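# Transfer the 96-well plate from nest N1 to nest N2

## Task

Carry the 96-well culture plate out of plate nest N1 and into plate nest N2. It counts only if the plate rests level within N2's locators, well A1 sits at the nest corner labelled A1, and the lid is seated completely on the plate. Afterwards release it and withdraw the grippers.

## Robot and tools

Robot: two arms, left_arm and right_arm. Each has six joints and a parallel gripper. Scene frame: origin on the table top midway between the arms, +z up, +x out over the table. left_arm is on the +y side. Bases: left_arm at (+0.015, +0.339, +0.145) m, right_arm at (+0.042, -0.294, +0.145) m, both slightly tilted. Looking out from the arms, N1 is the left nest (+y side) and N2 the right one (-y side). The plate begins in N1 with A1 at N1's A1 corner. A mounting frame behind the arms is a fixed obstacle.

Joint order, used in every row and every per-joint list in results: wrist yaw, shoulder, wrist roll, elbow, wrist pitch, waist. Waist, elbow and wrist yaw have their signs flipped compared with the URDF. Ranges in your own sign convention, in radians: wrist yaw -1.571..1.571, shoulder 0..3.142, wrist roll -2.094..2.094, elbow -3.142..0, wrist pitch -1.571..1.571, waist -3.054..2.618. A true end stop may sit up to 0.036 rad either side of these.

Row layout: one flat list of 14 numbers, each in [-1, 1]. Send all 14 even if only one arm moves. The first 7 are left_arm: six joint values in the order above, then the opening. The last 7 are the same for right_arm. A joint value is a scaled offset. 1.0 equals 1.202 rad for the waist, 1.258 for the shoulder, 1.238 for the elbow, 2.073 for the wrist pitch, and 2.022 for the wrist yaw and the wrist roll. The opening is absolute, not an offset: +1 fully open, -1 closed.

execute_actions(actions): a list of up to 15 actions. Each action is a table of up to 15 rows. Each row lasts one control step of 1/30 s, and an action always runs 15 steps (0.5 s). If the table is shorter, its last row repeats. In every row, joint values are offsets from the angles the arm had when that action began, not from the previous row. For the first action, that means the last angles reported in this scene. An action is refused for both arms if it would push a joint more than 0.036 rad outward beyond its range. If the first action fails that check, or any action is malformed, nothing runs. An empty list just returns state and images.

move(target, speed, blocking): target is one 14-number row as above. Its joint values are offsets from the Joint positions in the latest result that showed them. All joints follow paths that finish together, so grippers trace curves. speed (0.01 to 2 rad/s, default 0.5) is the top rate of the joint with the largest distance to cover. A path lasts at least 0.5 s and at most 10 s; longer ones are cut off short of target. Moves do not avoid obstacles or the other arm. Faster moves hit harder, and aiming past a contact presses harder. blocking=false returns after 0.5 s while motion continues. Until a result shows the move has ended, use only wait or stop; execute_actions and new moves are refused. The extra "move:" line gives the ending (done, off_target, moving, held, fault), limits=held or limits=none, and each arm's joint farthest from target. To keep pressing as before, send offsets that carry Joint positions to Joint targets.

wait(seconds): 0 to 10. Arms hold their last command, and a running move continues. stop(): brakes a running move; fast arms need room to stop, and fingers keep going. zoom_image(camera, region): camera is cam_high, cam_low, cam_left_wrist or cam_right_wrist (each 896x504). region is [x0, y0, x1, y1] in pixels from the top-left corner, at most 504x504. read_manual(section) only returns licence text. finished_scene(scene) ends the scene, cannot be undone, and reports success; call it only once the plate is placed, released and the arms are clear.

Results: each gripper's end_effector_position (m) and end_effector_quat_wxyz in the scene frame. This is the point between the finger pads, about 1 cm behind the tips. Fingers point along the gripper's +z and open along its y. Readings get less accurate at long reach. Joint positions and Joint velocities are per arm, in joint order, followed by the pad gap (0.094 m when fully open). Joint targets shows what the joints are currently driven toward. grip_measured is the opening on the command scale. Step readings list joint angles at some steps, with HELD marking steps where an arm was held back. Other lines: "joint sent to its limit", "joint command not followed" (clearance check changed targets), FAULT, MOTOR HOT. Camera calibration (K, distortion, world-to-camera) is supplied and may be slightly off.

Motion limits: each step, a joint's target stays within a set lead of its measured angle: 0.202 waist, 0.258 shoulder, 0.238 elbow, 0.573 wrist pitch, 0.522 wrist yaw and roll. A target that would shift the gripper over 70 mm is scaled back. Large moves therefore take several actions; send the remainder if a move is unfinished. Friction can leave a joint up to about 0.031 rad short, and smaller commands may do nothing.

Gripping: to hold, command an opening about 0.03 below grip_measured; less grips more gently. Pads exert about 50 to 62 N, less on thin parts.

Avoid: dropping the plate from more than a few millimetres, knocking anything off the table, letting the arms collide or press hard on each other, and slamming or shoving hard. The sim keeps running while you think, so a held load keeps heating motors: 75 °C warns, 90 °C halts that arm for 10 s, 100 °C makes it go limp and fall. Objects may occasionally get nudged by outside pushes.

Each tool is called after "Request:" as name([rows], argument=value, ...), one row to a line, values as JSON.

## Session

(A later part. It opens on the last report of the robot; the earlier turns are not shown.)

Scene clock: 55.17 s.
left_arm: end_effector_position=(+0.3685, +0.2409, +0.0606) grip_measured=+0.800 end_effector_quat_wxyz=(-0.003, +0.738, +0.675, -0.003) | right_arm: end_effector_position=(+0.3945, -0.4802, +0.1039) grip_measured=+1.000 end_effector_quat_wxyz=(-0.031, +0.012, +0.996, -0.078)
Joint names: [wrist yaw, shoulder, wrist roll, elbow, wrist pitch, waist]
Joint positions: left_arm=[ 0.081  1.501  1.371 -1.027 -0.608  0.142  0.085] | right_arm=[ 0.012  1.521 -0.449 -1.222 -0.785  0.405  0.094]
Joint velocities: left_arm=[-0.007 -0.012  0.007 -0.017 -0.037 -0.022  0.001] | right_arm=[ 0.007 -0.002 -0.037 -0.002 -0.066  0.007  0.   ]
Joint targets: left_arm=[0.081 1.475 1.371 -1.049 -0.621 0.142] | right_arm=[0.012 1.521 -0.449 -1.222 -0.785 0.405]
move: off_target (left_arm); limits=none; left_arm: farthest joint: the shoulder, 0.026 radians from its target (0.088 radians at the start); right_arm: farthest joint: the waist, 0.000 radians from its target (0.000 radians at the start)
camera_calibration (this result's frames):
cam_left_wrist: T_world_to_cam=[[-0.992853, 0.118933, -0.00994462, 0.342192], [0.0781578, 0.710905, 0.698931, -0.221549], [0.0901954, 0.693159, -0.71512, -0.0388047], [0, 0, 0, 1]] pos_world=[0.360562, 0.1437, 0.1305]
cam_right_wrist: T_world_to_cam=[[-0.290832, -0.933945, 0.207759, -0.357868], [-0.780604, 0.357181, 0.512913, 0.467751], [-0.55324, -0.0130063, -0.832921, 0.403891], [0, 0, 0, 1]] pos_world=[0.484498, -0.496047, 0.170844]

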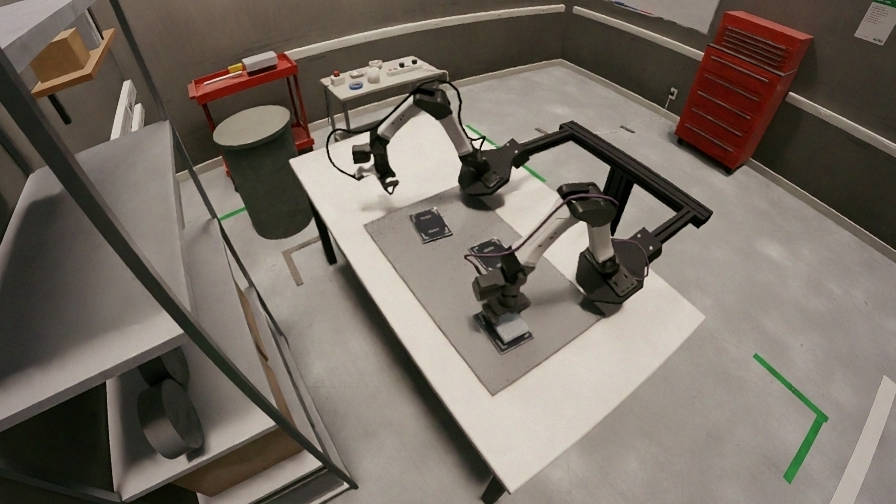

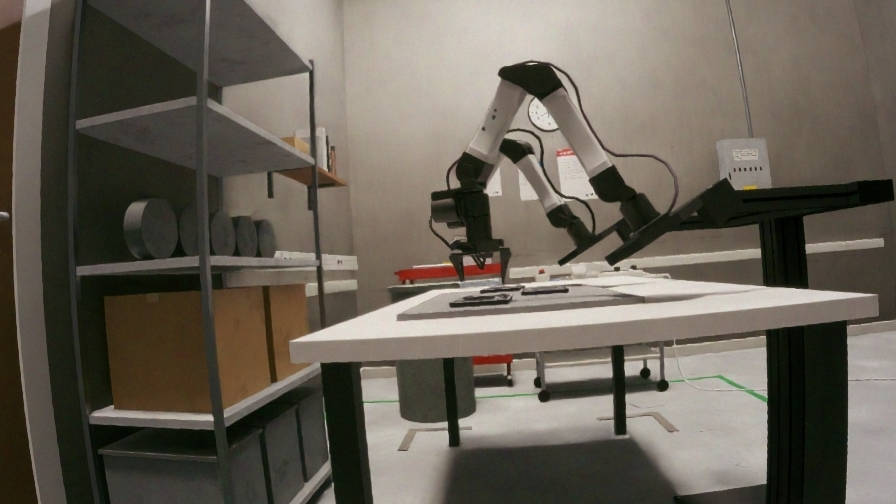

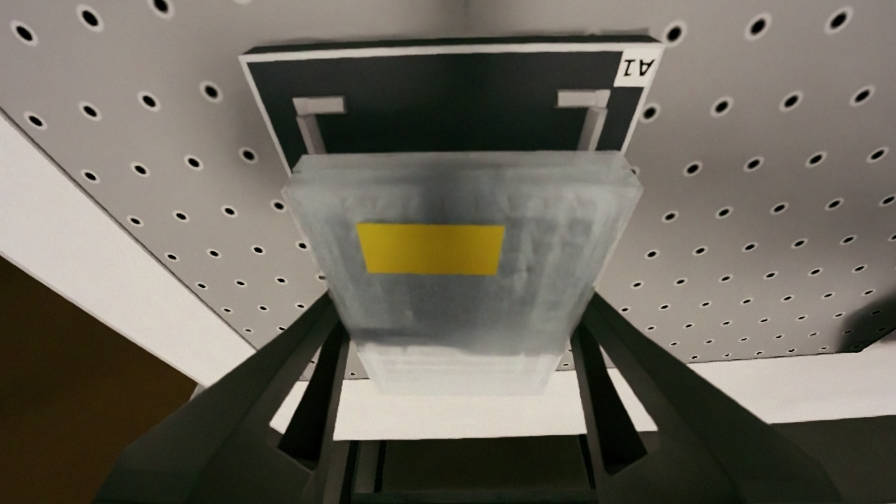

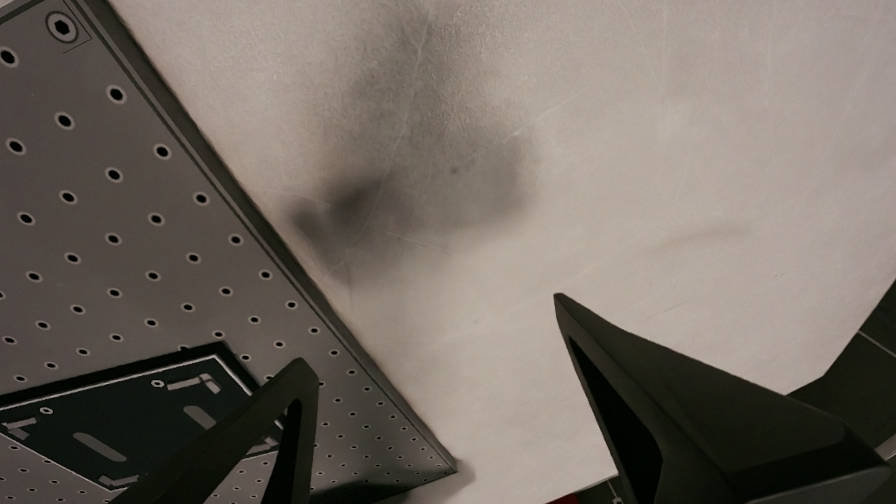

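Request:
move(target=[0,-0.055,0,-0.025,-0.045,0,0.75, 0,0,0,0,0,0,1], speed=0.2)

Scene clock: 66.43 s.
left_arm: end_effector_position=(+0.3610, +0.2445, +0.0760) grip_measured=+0.800 end_effector_quat_wxyz=(-0.014, +0.739, +0.674, -0.009) | right_arm: end_effector_position=(+0.3945, -0.4802, +0.1039) grip_measured=+1.000 end_effector_quat_wxyz=(-0.031, +0.012, +0.996, -0.078)
Joint names: [wrist yaw, shoulder, wrist roll, elbow, wrist pitch, waist]
Joint positions: left_arm=[ 0.081  1.456  1.371 -1.037 -0.689  0.142  0.085] | right_arm=[ 0.012  1.521 -0.449 -1.222 -0.785  0.405  0.094]
Joint velocities: left_arm=[-0.007  0.007  0.037 -0.007 -0.022 -0.012 -0.001] | right_arm=[-0.007 -0.017  0.022  0.007  0.007  0.002  0.   ]
Joint targets: left_arm=[0.081 1.432 1.371 -1.058 -0.702 0.142] | right_arm=[0.012 1.521 -0.449 -1.222 -0.785 0.405]
move: off_target (left_arm); limits=none; left_arm: farthest joint: the shoulder, 0.024 radians from its target (0.069 radians at the start); right_arm: farthest joint: the waist, 0.000 radians from its target (0.000 radians at the start)
camera_calibration (this result's frames):
cam_left_wrist: T_world_to_cam=[[-0.992546, 0.120966, 0.0147929, 0.332023], [0.0964705, 0.705724, 0.701888, -0.23984], [0.0744647, 0.698083, -0.712134, -0.0252994], [0, 0, 0, 1]] pos_world=[0.35457, 0.146759, 0.145413]
cam_right_wrist: T_world_to_cam=[[-0.290832, -0.933945, 0.207759, -0.357868], [-0.780604, 0.357181, 0.512913, 0.467751], [-0.55324, -0.0130063, -0.832921, 0.403891], [0, 0, 0, 1]] pos_world=[0.484498, -0.496047, 0.170844]

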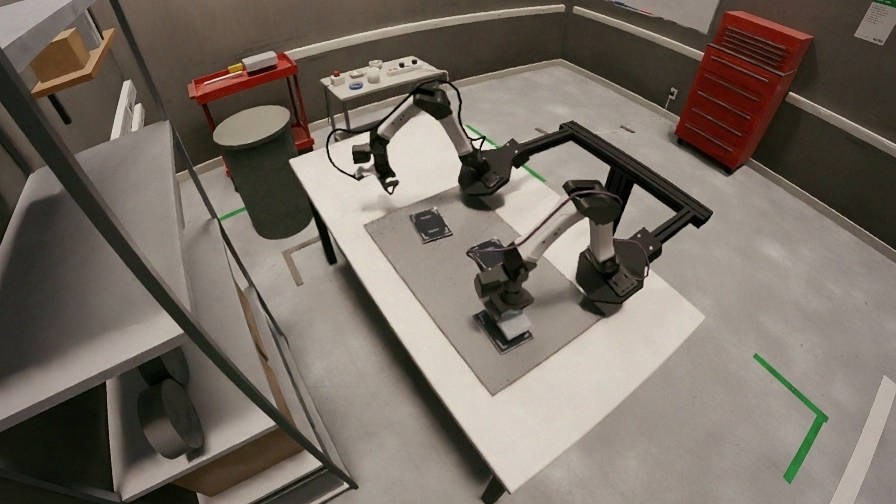

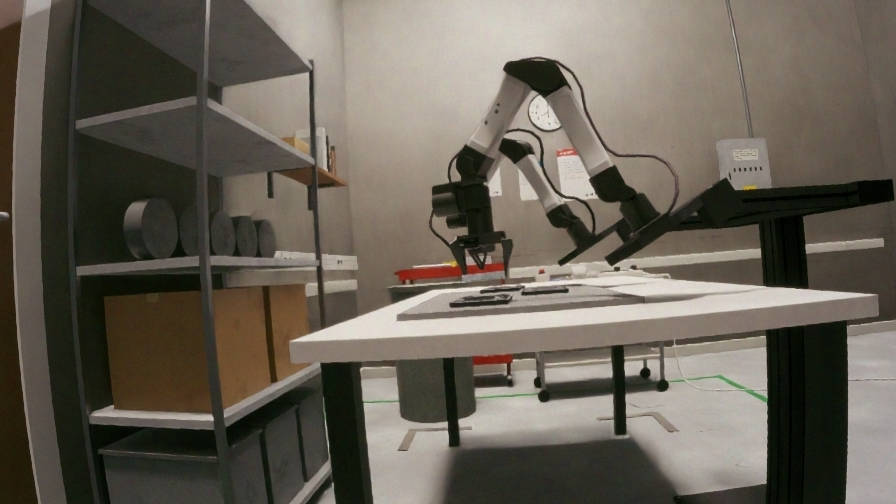

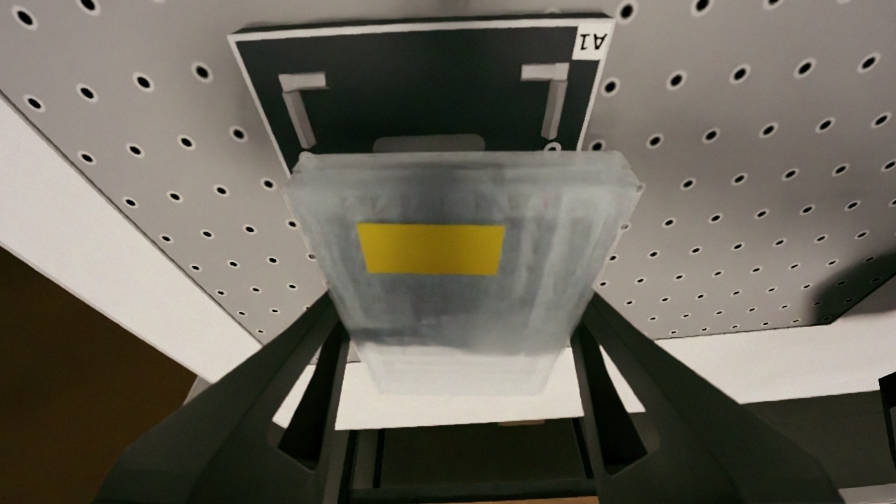

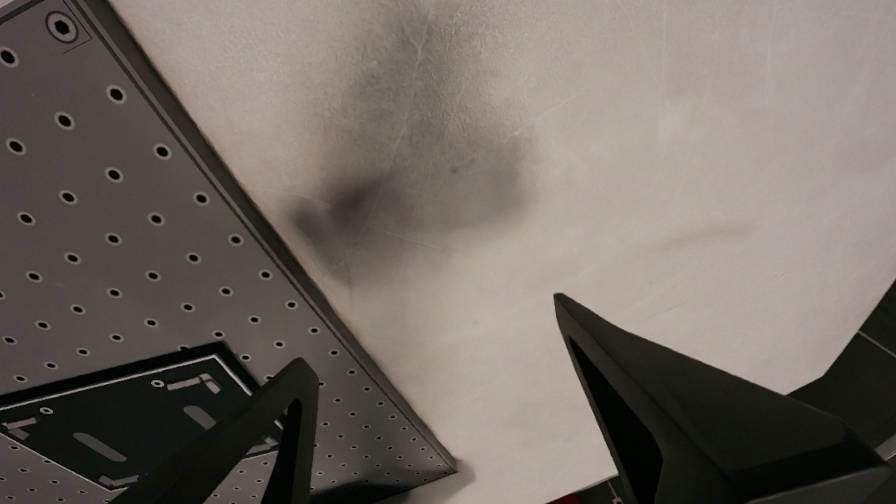

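Request:
move(target=[0.182,0.297,-0.436,-0.188,-0.015,0.763,0.75, 0,0,0,0,0,0,1], speed=0.35)

Scene clock: 72.10 s.
left_arm: end_effector_position=(+0.2194, -0.0016, +0.0837) grip_measured=+0.800 end_effector_quat_wxyz=(+0.016, +0.732, +0.682, -0.005) | right_arm: end_effector_position=(+0.3945, -0.4802, +0.1039) grip_measured=+1.000 end_effector_quat_wxyz=(-0.031, +0.012, +0.996, -0.078)
Joint names: [wrist yaw, shoulder, wrist roll, elbow, wrist pitch, waist]
Joint positions: left_arm=[ 0.441  1.82   0.495 -1.246 -0.707  1.052  0.085] | right_arm=[ 0.012  1.521 -0.449 -1.222 -0.785  0.405  0.094]
Joint velocities: left_arm=[ 0.081 -0.007 -0.037  0.002 -0.051  0.017 -0.001] | right_arm=[-0.037  0.007 -0.037 -0.002 -0.007  0.012  0.   ]
Joint targets: left_arm=[0.449 1.829 0.489 -1.269 -0.719 1.060] | right_arm=[0.012 1.521 -0.449 -1.222 -0.785 0.405]
move: off_target (left_arm); limits=none; left_arm: farthest joint: the elbow, 0.024 radians from its target (0.233 radians at the start); right_arm: farthest joint: the waist, 0.000 radians from its target (0.000 radians at the start)
camera_calibration (this result's frames):
cam_left_wrist: T_world_to_cam=[[-0.994344, 0.0998373, -0.036218, 0.225742], [0.0489285, 0.733315, 0.678126, -0.0454875], [0.0942615, 0.672519, -0.734052, 0.159929], [0, 0, 0, 1]] pos_world=[0.211616, -0.096736, 0.156418]
cam_right_wrist: T_world_to_cam=[[-0.290832, -0.933945, 0.207759, -0.357868], [-0.780604, 0.357181, 0.512913, 0.467751], [-0.55324, -0.0130063, -0.832921, 0.403891], [0, 0, 0, 1]] pos_world=[0.484498, -0.496047, 0.170844]

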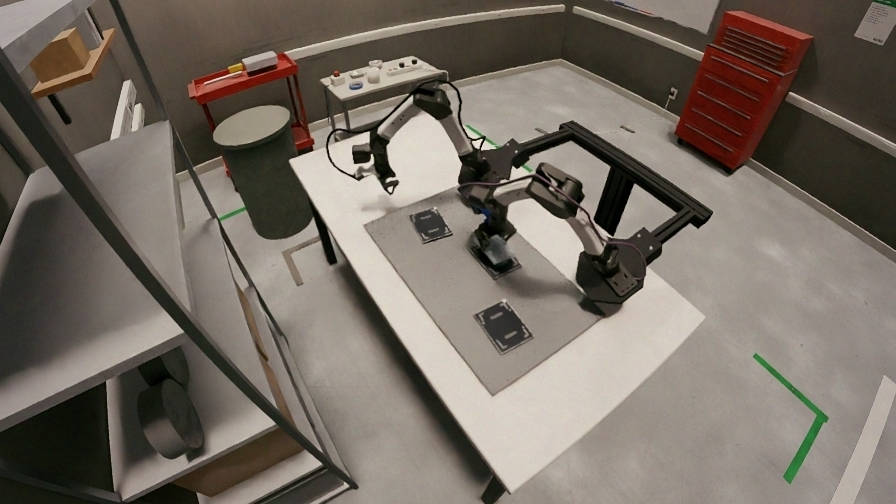

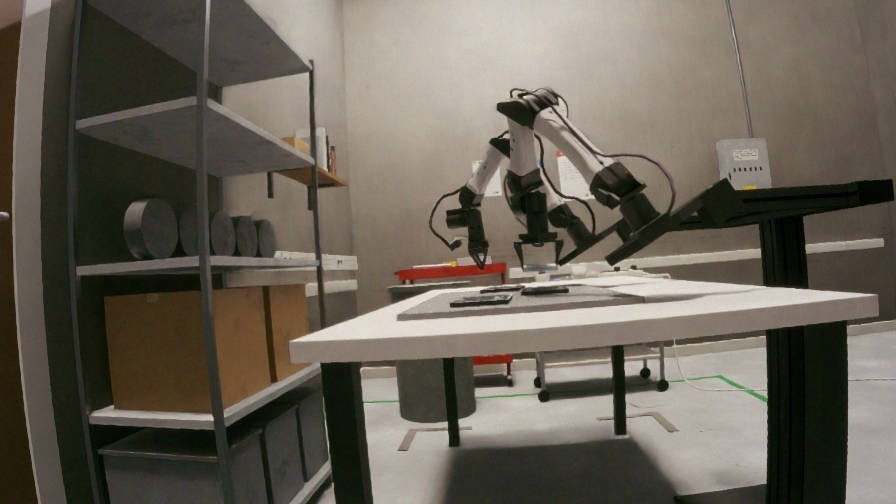

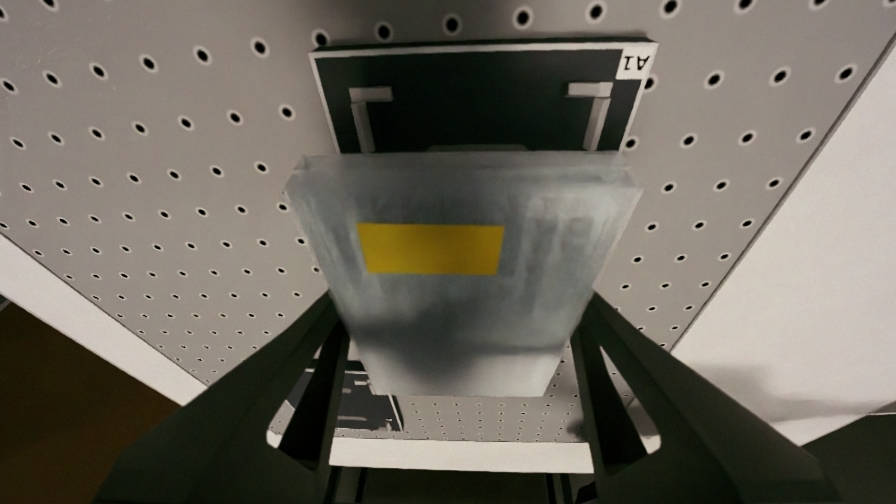

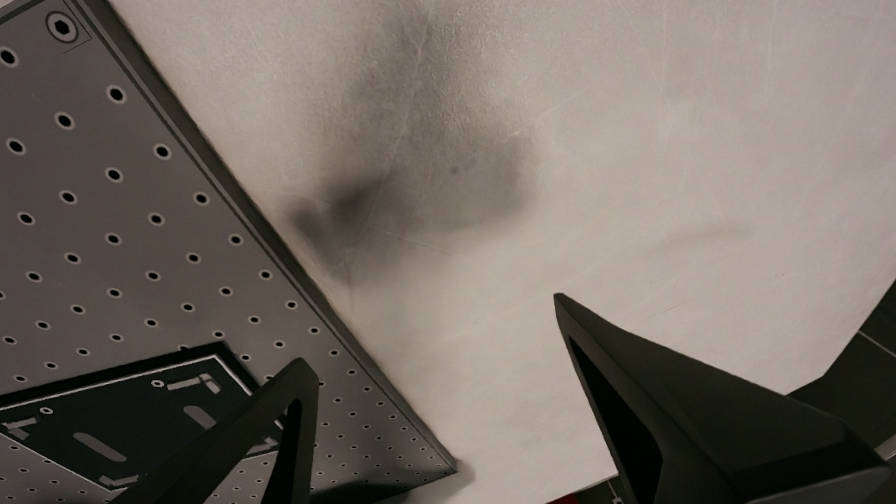

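Request:
move(target=[-0.007,0.078,0.008,0.031,0.044,-0.026,0.75, 0,0,0,0,0,0,1], speed=0.08)

Scene clock: 85.43 s.
left_arm: end_effector_position=(+0.2097, +0.0017, +0.0483) grip_measured=+0.800 end_effector_quat_wxyz=(-0.004, +0.733, +0.680, +0.001) | right_arm: end_effector_position=(+0.3945, -0.4802, +0.1039) grip_measured=+1.000 end_effector_quat_wxyz=(-0.031, +0.012, +0.996, -0.078)
Joint names: [wrist yaw, shoulder, wrist roll, elbow, wrist pitch, waist]
Joint positions: left_arm=[ 0.432  1.909  0.506 -1.222 -0.629  1.027  0.085] | right_arm=[ 0.012  1.521 -0.449 -1.222 -0.785  0.405  0.094]
Joint velocities: left_arm=[-0.066 -0.002  0.007  0.002 -0.022 -0.017 -0.001] | right_arm=[-0.11  -0.002 -0.037 -0.002 -0.051 -0.017  0.   ]
Joint targets: left_arm=[0.427 1.918 0.511 -1.208 -0.616 1.020] | right_arm=[0.012 1.521 -0.449 -1.222 -0.785 0.405]
move: done; limits=none; left_arm: farthest joint: the elbow, 0.014 radians from its target (0.038 radians at the start); right_arm: farthest joint: the waist, 0.000 radians from its target (0.000 radians at the start)
camera_calibration (this result's frames):
cam_left_wrist: T_world_to_cam=[[-0.994402, 0.104809, -0.0134329, 0.213411], [0.0650837, 0.707671, 0.703539, -0.0279436], [0.0832429, 0.698726, -0.71053, 0.133776], [0, 0, 0, 1]] pos_world=[0.202899, -0.0960651, 0.117578]
cam_right_wrist: T_world_to_cam=[[-0.290832, -0.933945, 0.207759, -0.357868], [-0.780604, 0.357181, 0.512913, 0.467751], [-0.55324, -0.0130063, -0.832921, 0.403891], [0, 0, 0, 1]] pos_world=[0.484498, -0.496047, 0.170844]

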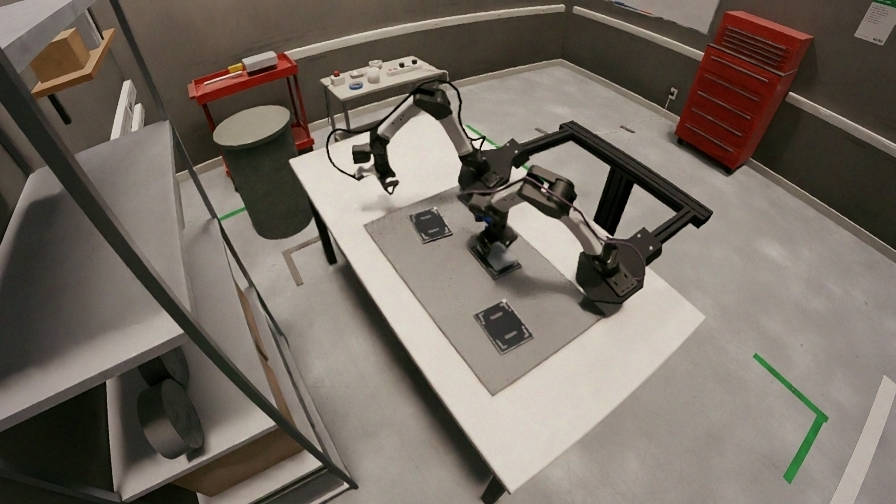

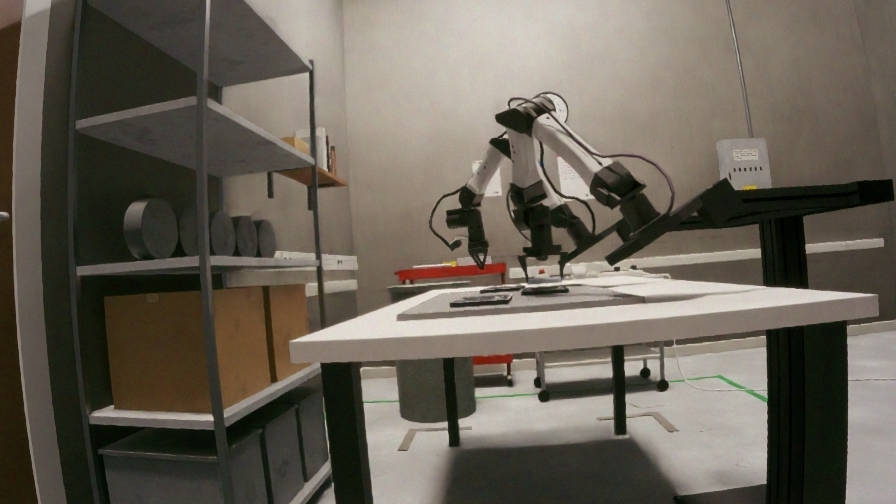

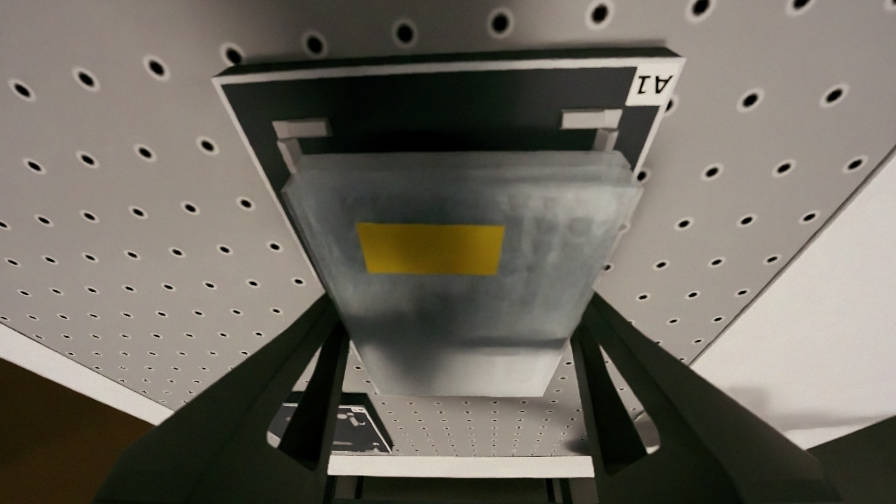

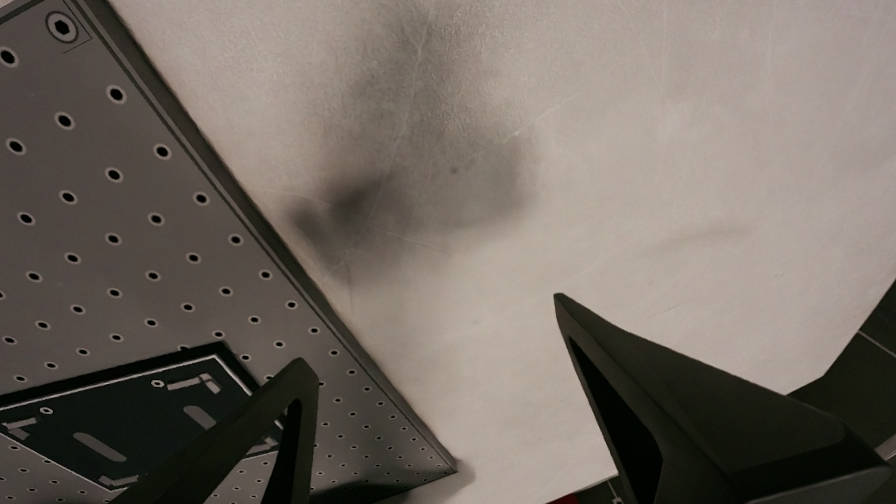

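Request:
move(target=[-0.004,0.024,-0.011,0,0.023,-0.014,0.75, 0,0,0,0,0,0,1], speed=0.03)

Scene clock: 92.67 s.
left_arm: end_effector_position=(+0.2120, -0.0009, +0.0415) grip_measured=+0.800 end_effector_quat_wxyz=(+0.000, +0.724, +0.690, +0.000) | right_arm: end_effector_position=(+0.3945, -0.4802, +0.1039) grip_measured=+1.000 end_effector_quat_wxyz=(-0.031, +0.012, +0.996, -0.078)
Joint names: [wrist yaw, shoulder, wrist roll, elbow, wrist pitch, waist]
Joint positions: left_arm=[ 0.431  1.926  0.492 -1.222 -0.598  1.018  0.085] | right_arm=[ 0.012  1.521 -0.449 -1.222 -0.785  0.405  0.094]
Joint velocities: left_arm=[ 0.051 -0.007 -0.095  0.012  0.081  0.012 -0.   ] | right_arm=[-0.022  0.007  0.007 -0.002 -0.007  0.002  0.   ]
Joint targets: left_arm=[0.424 1.939 0.484 -1.222 -0.581 1.011] | right_arm=[0.012 1.521 -0.449 -1.222 -0.785 0.405]
move: done; limits=none; left_arm: farthest joint: the wrist pitch, 0.016 radians from its target (0.047 radians at the start); right_arm: farthest joint: the waist, 0.000 radians from its target (0.000 radians at the start)
camera_calibration (this result's frames):
cam_left_wrist: T_world_to_cam=[[-0.996845, 0.0769728, -0.019357, 0.216572], [0.0415686, 0.71408, 0.698829, -0.0162907], [0.0676133, 0.69582, -0.715027, 0.13413], [0, 0, 0, 1]] pos_world=[0.207497, -0.0983677, 0.111483]
cam_right_wrist: T_world_to_cam=[[-0.290832, -0.933945, 0.207759, -0.357868], [-0.780604, 0.357181, 0.512913, 0.467751], [-0.55324, -0.0130063, -0.832921, 0.403891], [0, 0, 0, 1]] pos_world=[0.484498, -0.496047, 0.170844]

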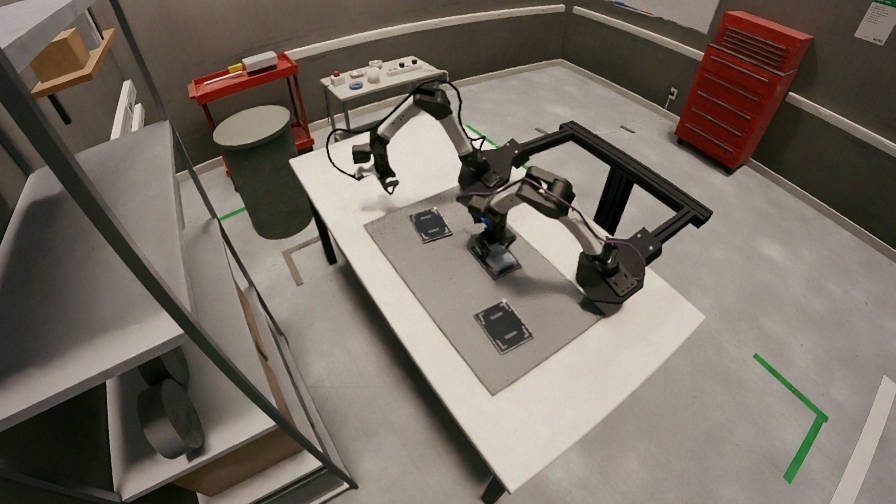

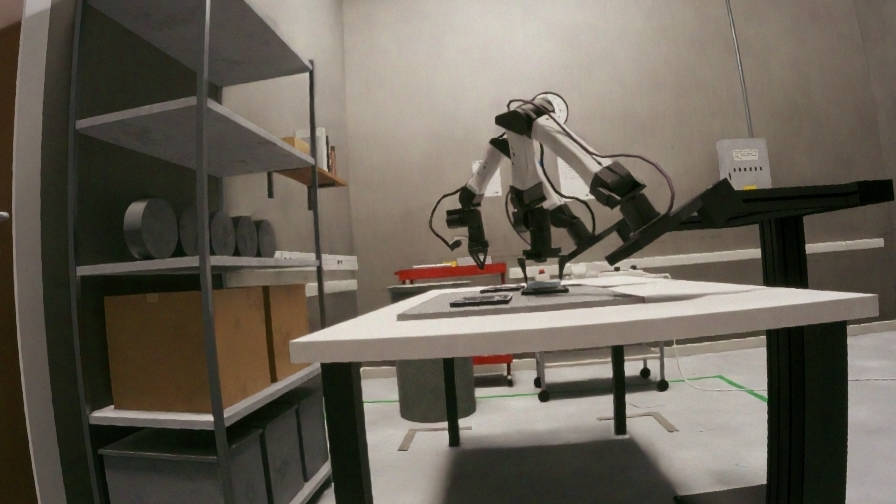

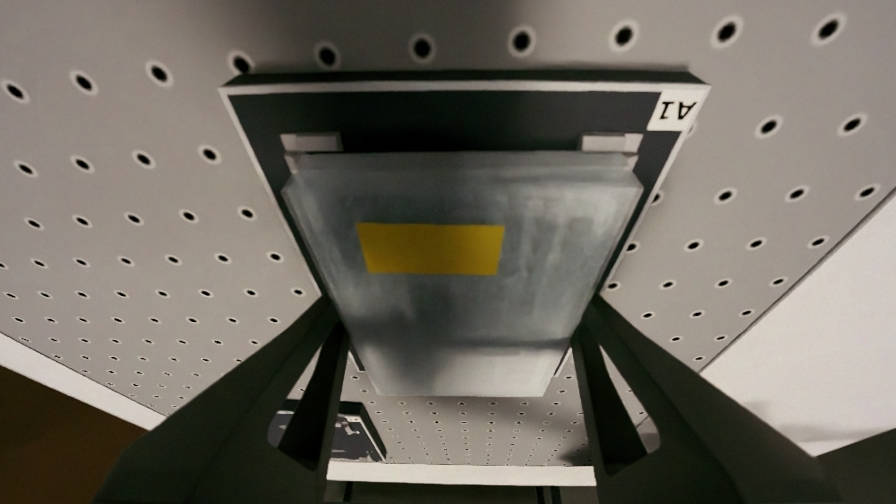

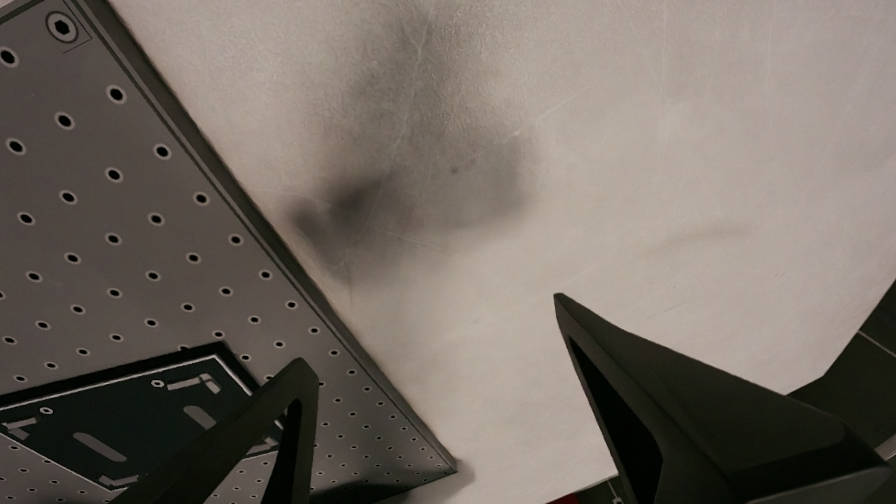

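Request:
move(target=[0,0.016,0.010,0,0.010,-0.008,0.75, 0,0,0,0,0,0,1], speed=0.03)

Scene clock: 97.30 s.
left_arm: end_effector_position=(+0.2123, -0.0016, +0.0415) grip_measured=+0.800 end_effector_quat_wxyz=(+0.001, +0.728, +0.685, -0.000) | right_arm: end_effector_position=(+0.3945, -0.4802, +0.1039) grip_measured=+1.000 end_effector_quat_wxyz=(-0.031, +0.012, +0.996, -0.078)
Joint names: [wrist yaw, shoulder, wrist roll, elbow, wrist pitch, waist]
Joint positions: left_arm=[ 0.431  1.926  0.507 -1.222 -0.595  1.018  0.085] | right_arm=[ 0.012  1.521 -0.449 -1.222 -0.785  0.405  0.094]
Joint velocities: left_arm=[ 0.051 -0.007  0.007  0.002  0.022  0.007  0.   ] | right_arm=[ 0.037 -0.022  0.037  0.007  0.081  0.007  0.   ]
Joint targets: left_arm=[0.431 1.946 0.512 -1.222 -0.577 1.008] | right_arm=[0.012 1.521 -0.449 -1.222 -0.785 0.405]
move: done; limits=none; left_arm: farthest joint: the shoulder, 0.020 radians from its target (0.020 radians at the start); right_arm: farthest joint: the waist, 0.000 radians from its target (0.000 radians at the start)
camera_calibration (this result's frames):
cam_left_wrist: T_world_to_cam=[[-0.995682, 0.0904755, -0.0207699, 0.216756], [0.0504459, 0.715188, 0.69711, -0.0176629], [0.0779257, 0.693052, -0.716664, 0.132426], [0, 0, 0, 1]] pos_world=[0.206391, -0.0987567, 0.11172]
cam_right_wrist: T_world_to_cam=[[-0.290832, -0.933945, 0.207759, -0.357868], [-0.780604, 0.357181, 0.512913, 0.467751], [-0.55324, -0.0130063, -0.832921, 0.403891], [0, 0, 0, 1]] pos_world=[0.484498, -0.496047, 0.170844]

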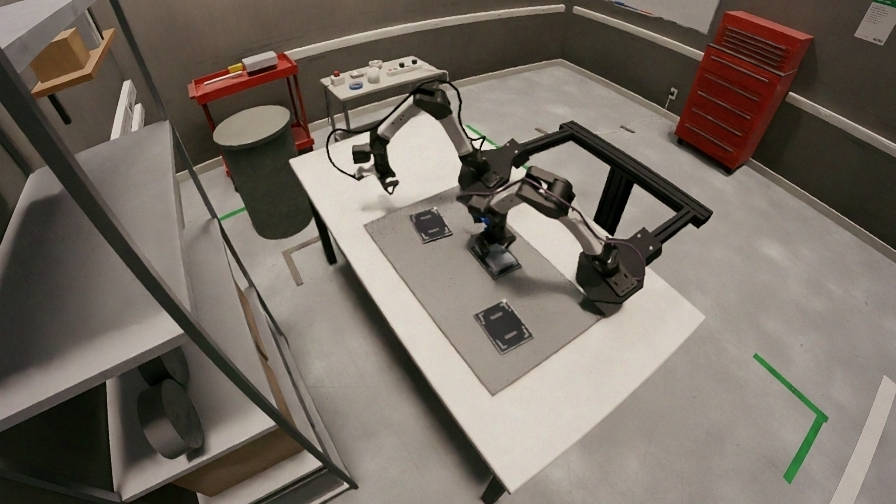

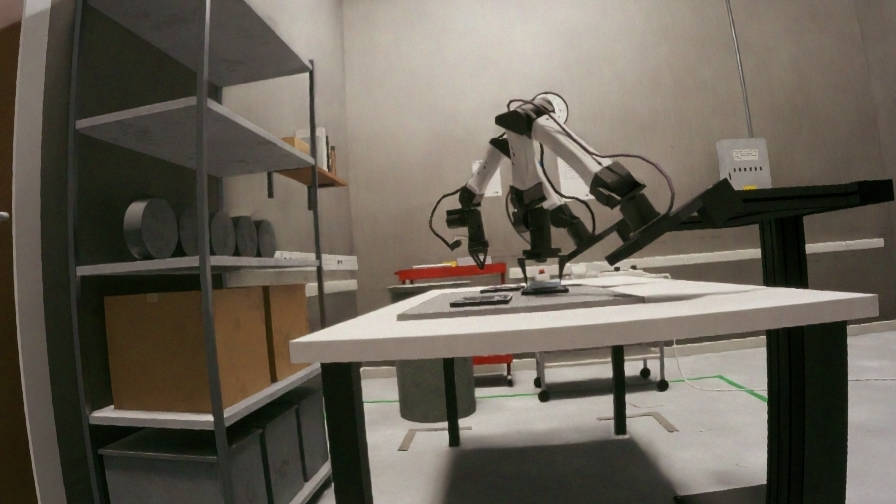

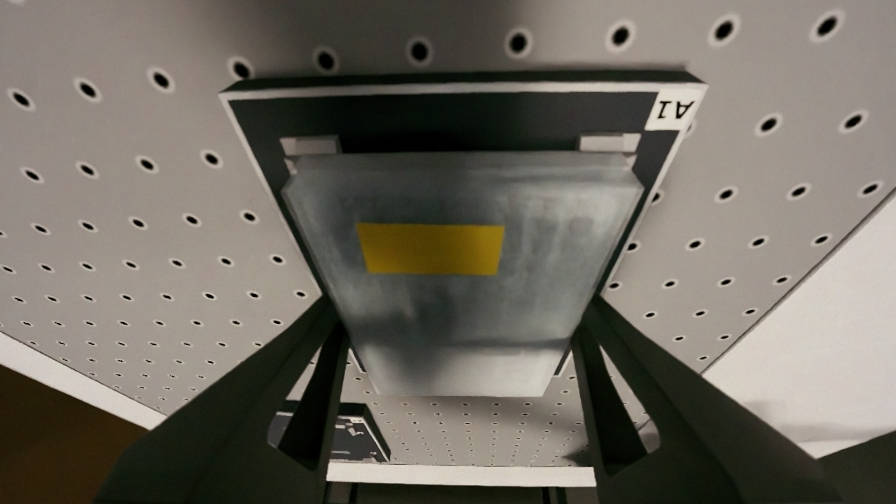

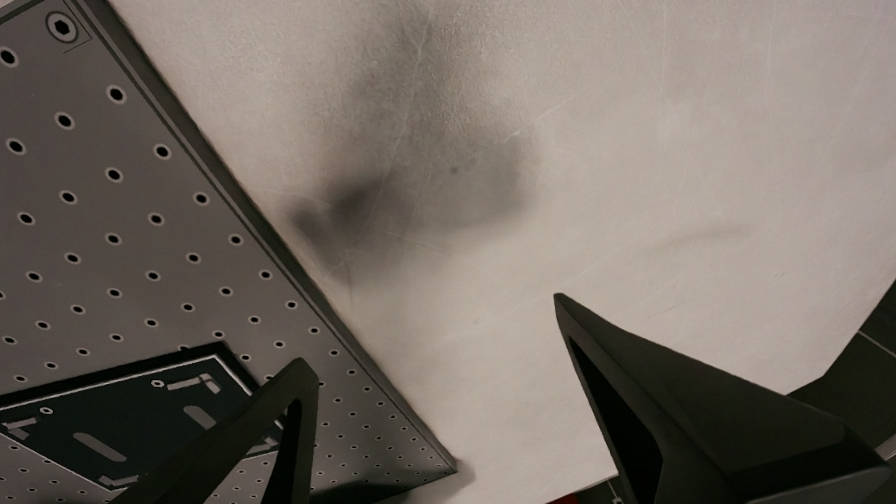

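Request:
move(target=[0,0.008,0,0,-0.012,-0.011,0.75, 0,0,0,0,0,0,1], speed=0.03)

Scene clock: 103.63 s.
left_arm: end_effector_position=(+0.2132, +0.0011, +0.0408) grip_measured=+0.800 end_effector_quat_wxyz=(-0.002, +0.728, +0.686, +0.002) | right_arm: end_effector_position=(+0.3945, -0.4802, +0.1039) grip_measured=+1.000 end_effector_quat_wxyz=(-0.031, +0.012, +0.996, -0.078)
Joint names: [wrist yaw, shoulder, wrist roll, elbow, wrist pitch, waist]
Joint positions: left_arm=[ 0.431  1.926  0.508 -1.222 -0.602  1.012  0.085] | right_arm=[ 0.012  1.521 -0.449 -1.222 -0.785  0.405  0.094]
Joint velocities: left_arm=[-0.022 -0.012 -0.022  0.007  0.007  0.007  0.001] | right_arm=[ 0.022  0.017 -0.051 -0.002 -0.051  0.002  0.   ]
Joint targets: left_arm=[0.432 1.936 0.507 -1.222 -0.619 1.004] | right_arm=[0.012 1.521 -0.449 -1.222 -0.785 0.405]
move: done; limits=none; left_arm: farthest joint: the wrist pitch, 0.018 radians from its target (0.025 radians at the start); right_arm: farthest joint: the waist, 0.000 radians from its target (0.000 radians at the start)
camera_calibration (this result's frames):
cam_left_wrist: T_world_to_cam=[[-0.995845, 0.0893689, -0.0175183, 0.217295], [0.0512874, 0.709309, 0.703029, -0.019497], [0.0752548, 0.699209, -0.710945, 0.130251], [0, 0, 0, 1]] pos_world=[0.20759, -0.0966626, 0.110115]
cam_right_wrist: T_world_to_cam=[[-0.290832, -0.933945, 0.207759, -0.357868], [-0.780604, 0.357181, 0.512913, 0.467751], [-0.55324, -0.0130063, -0.832921, 0.403891], [0, 0, 0, 1]] pos_world=[0.484498, -0.496047, 0.170844]

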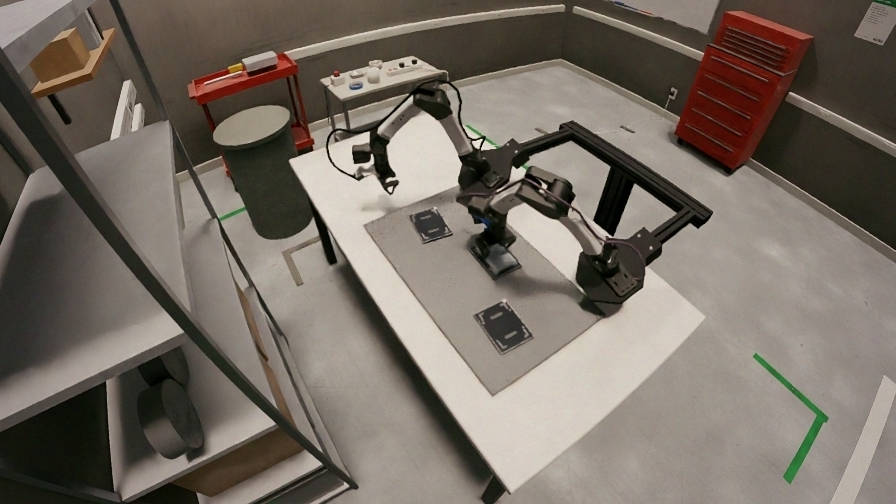

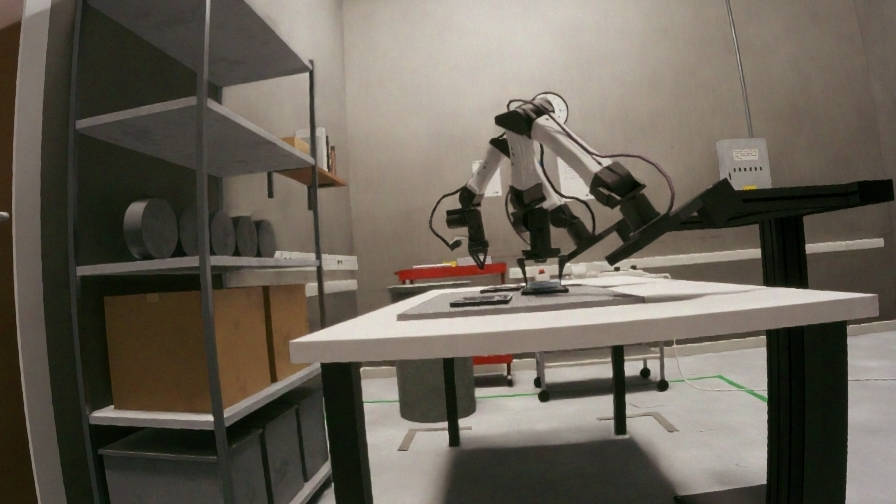

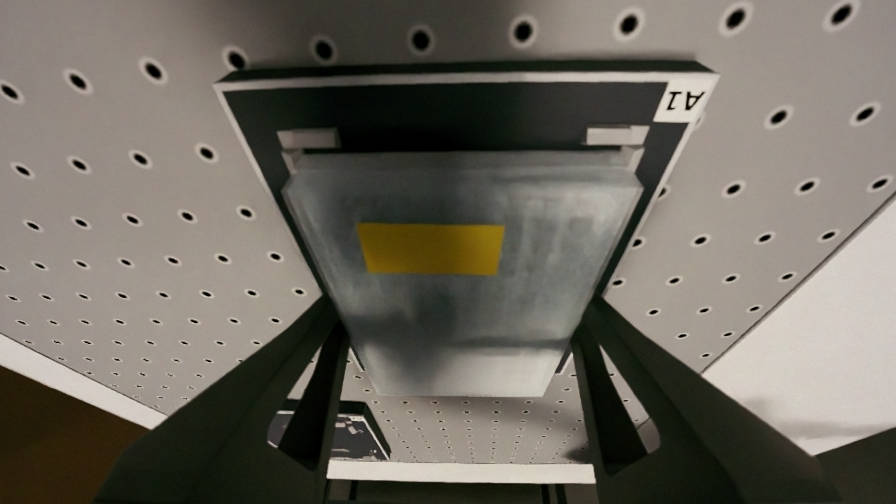

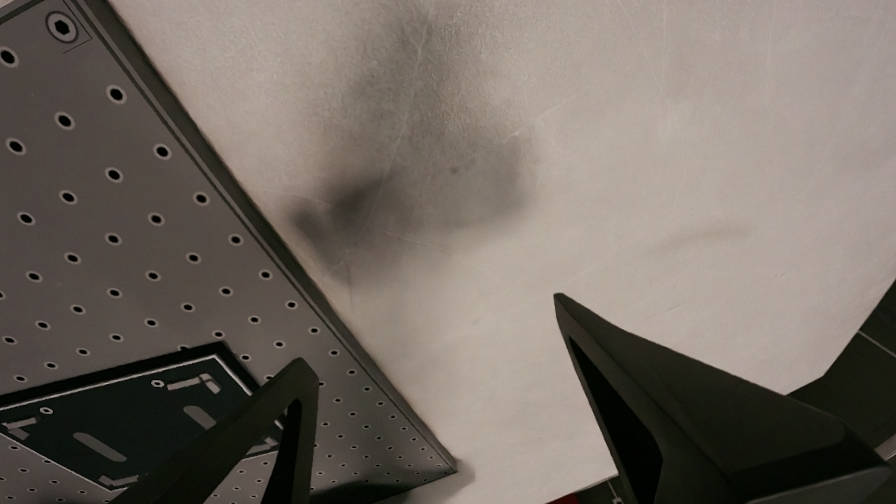

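Request:
move(target=[0,0.010,0,0,0,0.011,0.75, 0,0,0,0,0,0,1], speed=0.02)

Scene clock: 108.50 s.
left_arm: end_effector_position=(+0.2132, +0.0011, +0.0408) grip_measured=+0.800 end_effector_quat_wxyz=(-0.002, +0.728, +0.686, +0.002) | right_arm: end_effector_position=(+0.3945, -0.4802, +0.1039) grip_measured=+1.000 end_effector_quat_wxyz=(-0.031, +0.012, +0.996, -0.078)
Joint names: [wrist yaw, shoulder, wrist roll, elbow, wrist pitch, waist]
Joint positions: left_arm=[ 0.431  1.926  0.508 -1.222 -0.602  1.012  0.085] | right_arm=[ 0.012  1.521 -0.449 -1.222 -0.785  0.405  0.094]
Joint velocities: left_arm=[-0.007 -0.007  0.022  0.017 -0.022  0.002 -0.002] | right_arm=[-0.022 -0.007 -0.051  0.002 -0.022  0.002  0.   ]
Joint targets: left_arm=[0.431 1.938 0.508 -1.222 -0.602 1.026] | right_arm=[0.012 1.521 -0.449 -1.222 -0.785 0.405]
move: done; limits=none; left_arm: farthest joint: the waist, 0.013 radians from its target (0.013 radians at the start); right_arm: farthest joint: the waist, 0.000 radians from its target (0.000 radians at the start)
camera_calibration (this result's frames):
cam_left_wrist: T_world_to_cam=[[-0.995845, 0.0893689, -0.0175183, 0.217295], [0.0512874, 0.709309, 0.703029, -0.019497], [0.0752548, 0.699209, -0.710945, 0.130251], [0, 0, 0, 1]] pos_world=[0.20759, -0.0966626, 0.110115]
cam_right_wrist: T_world_to_cam=[[-0.290832, -0.933945, 0.207759, -0.357868], [-0.780604, 0.357181, 0.512913, 0.467751], [-0.55324, -0.0130063, -0.832921, 0.403891], [0, 0, 0, 1]] pos_world=[0.484498, -0.496047, 0.170844]

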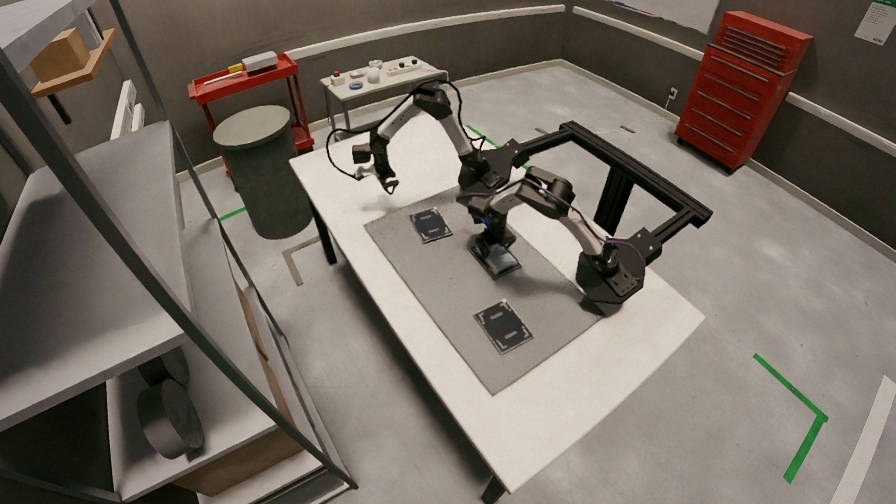

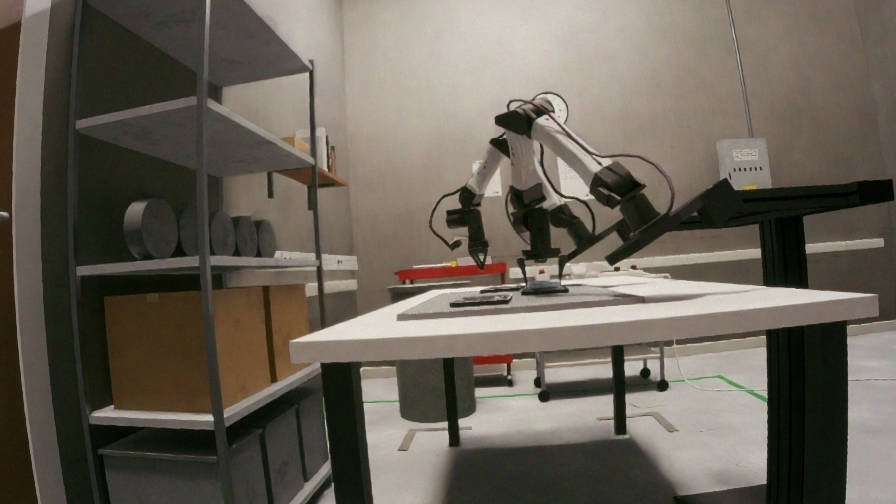

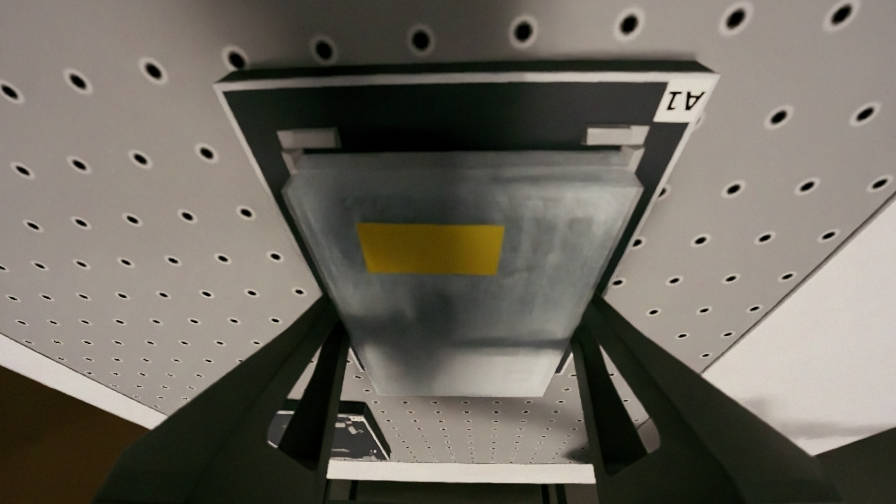

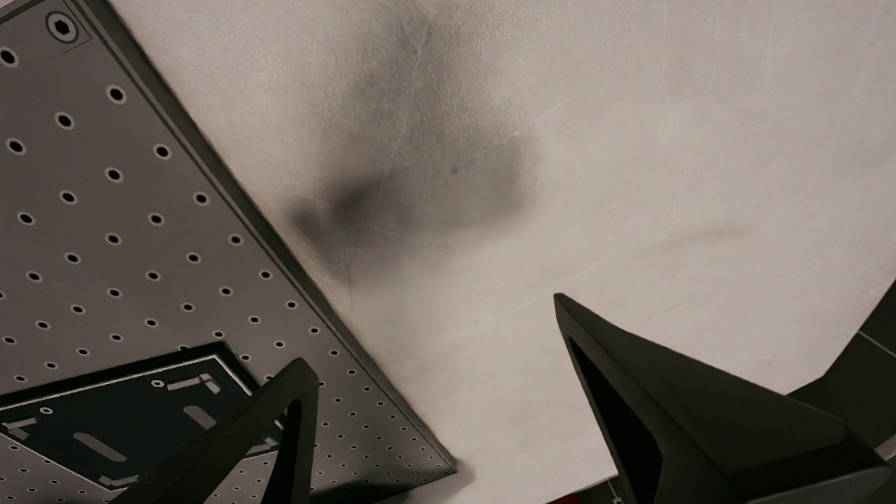

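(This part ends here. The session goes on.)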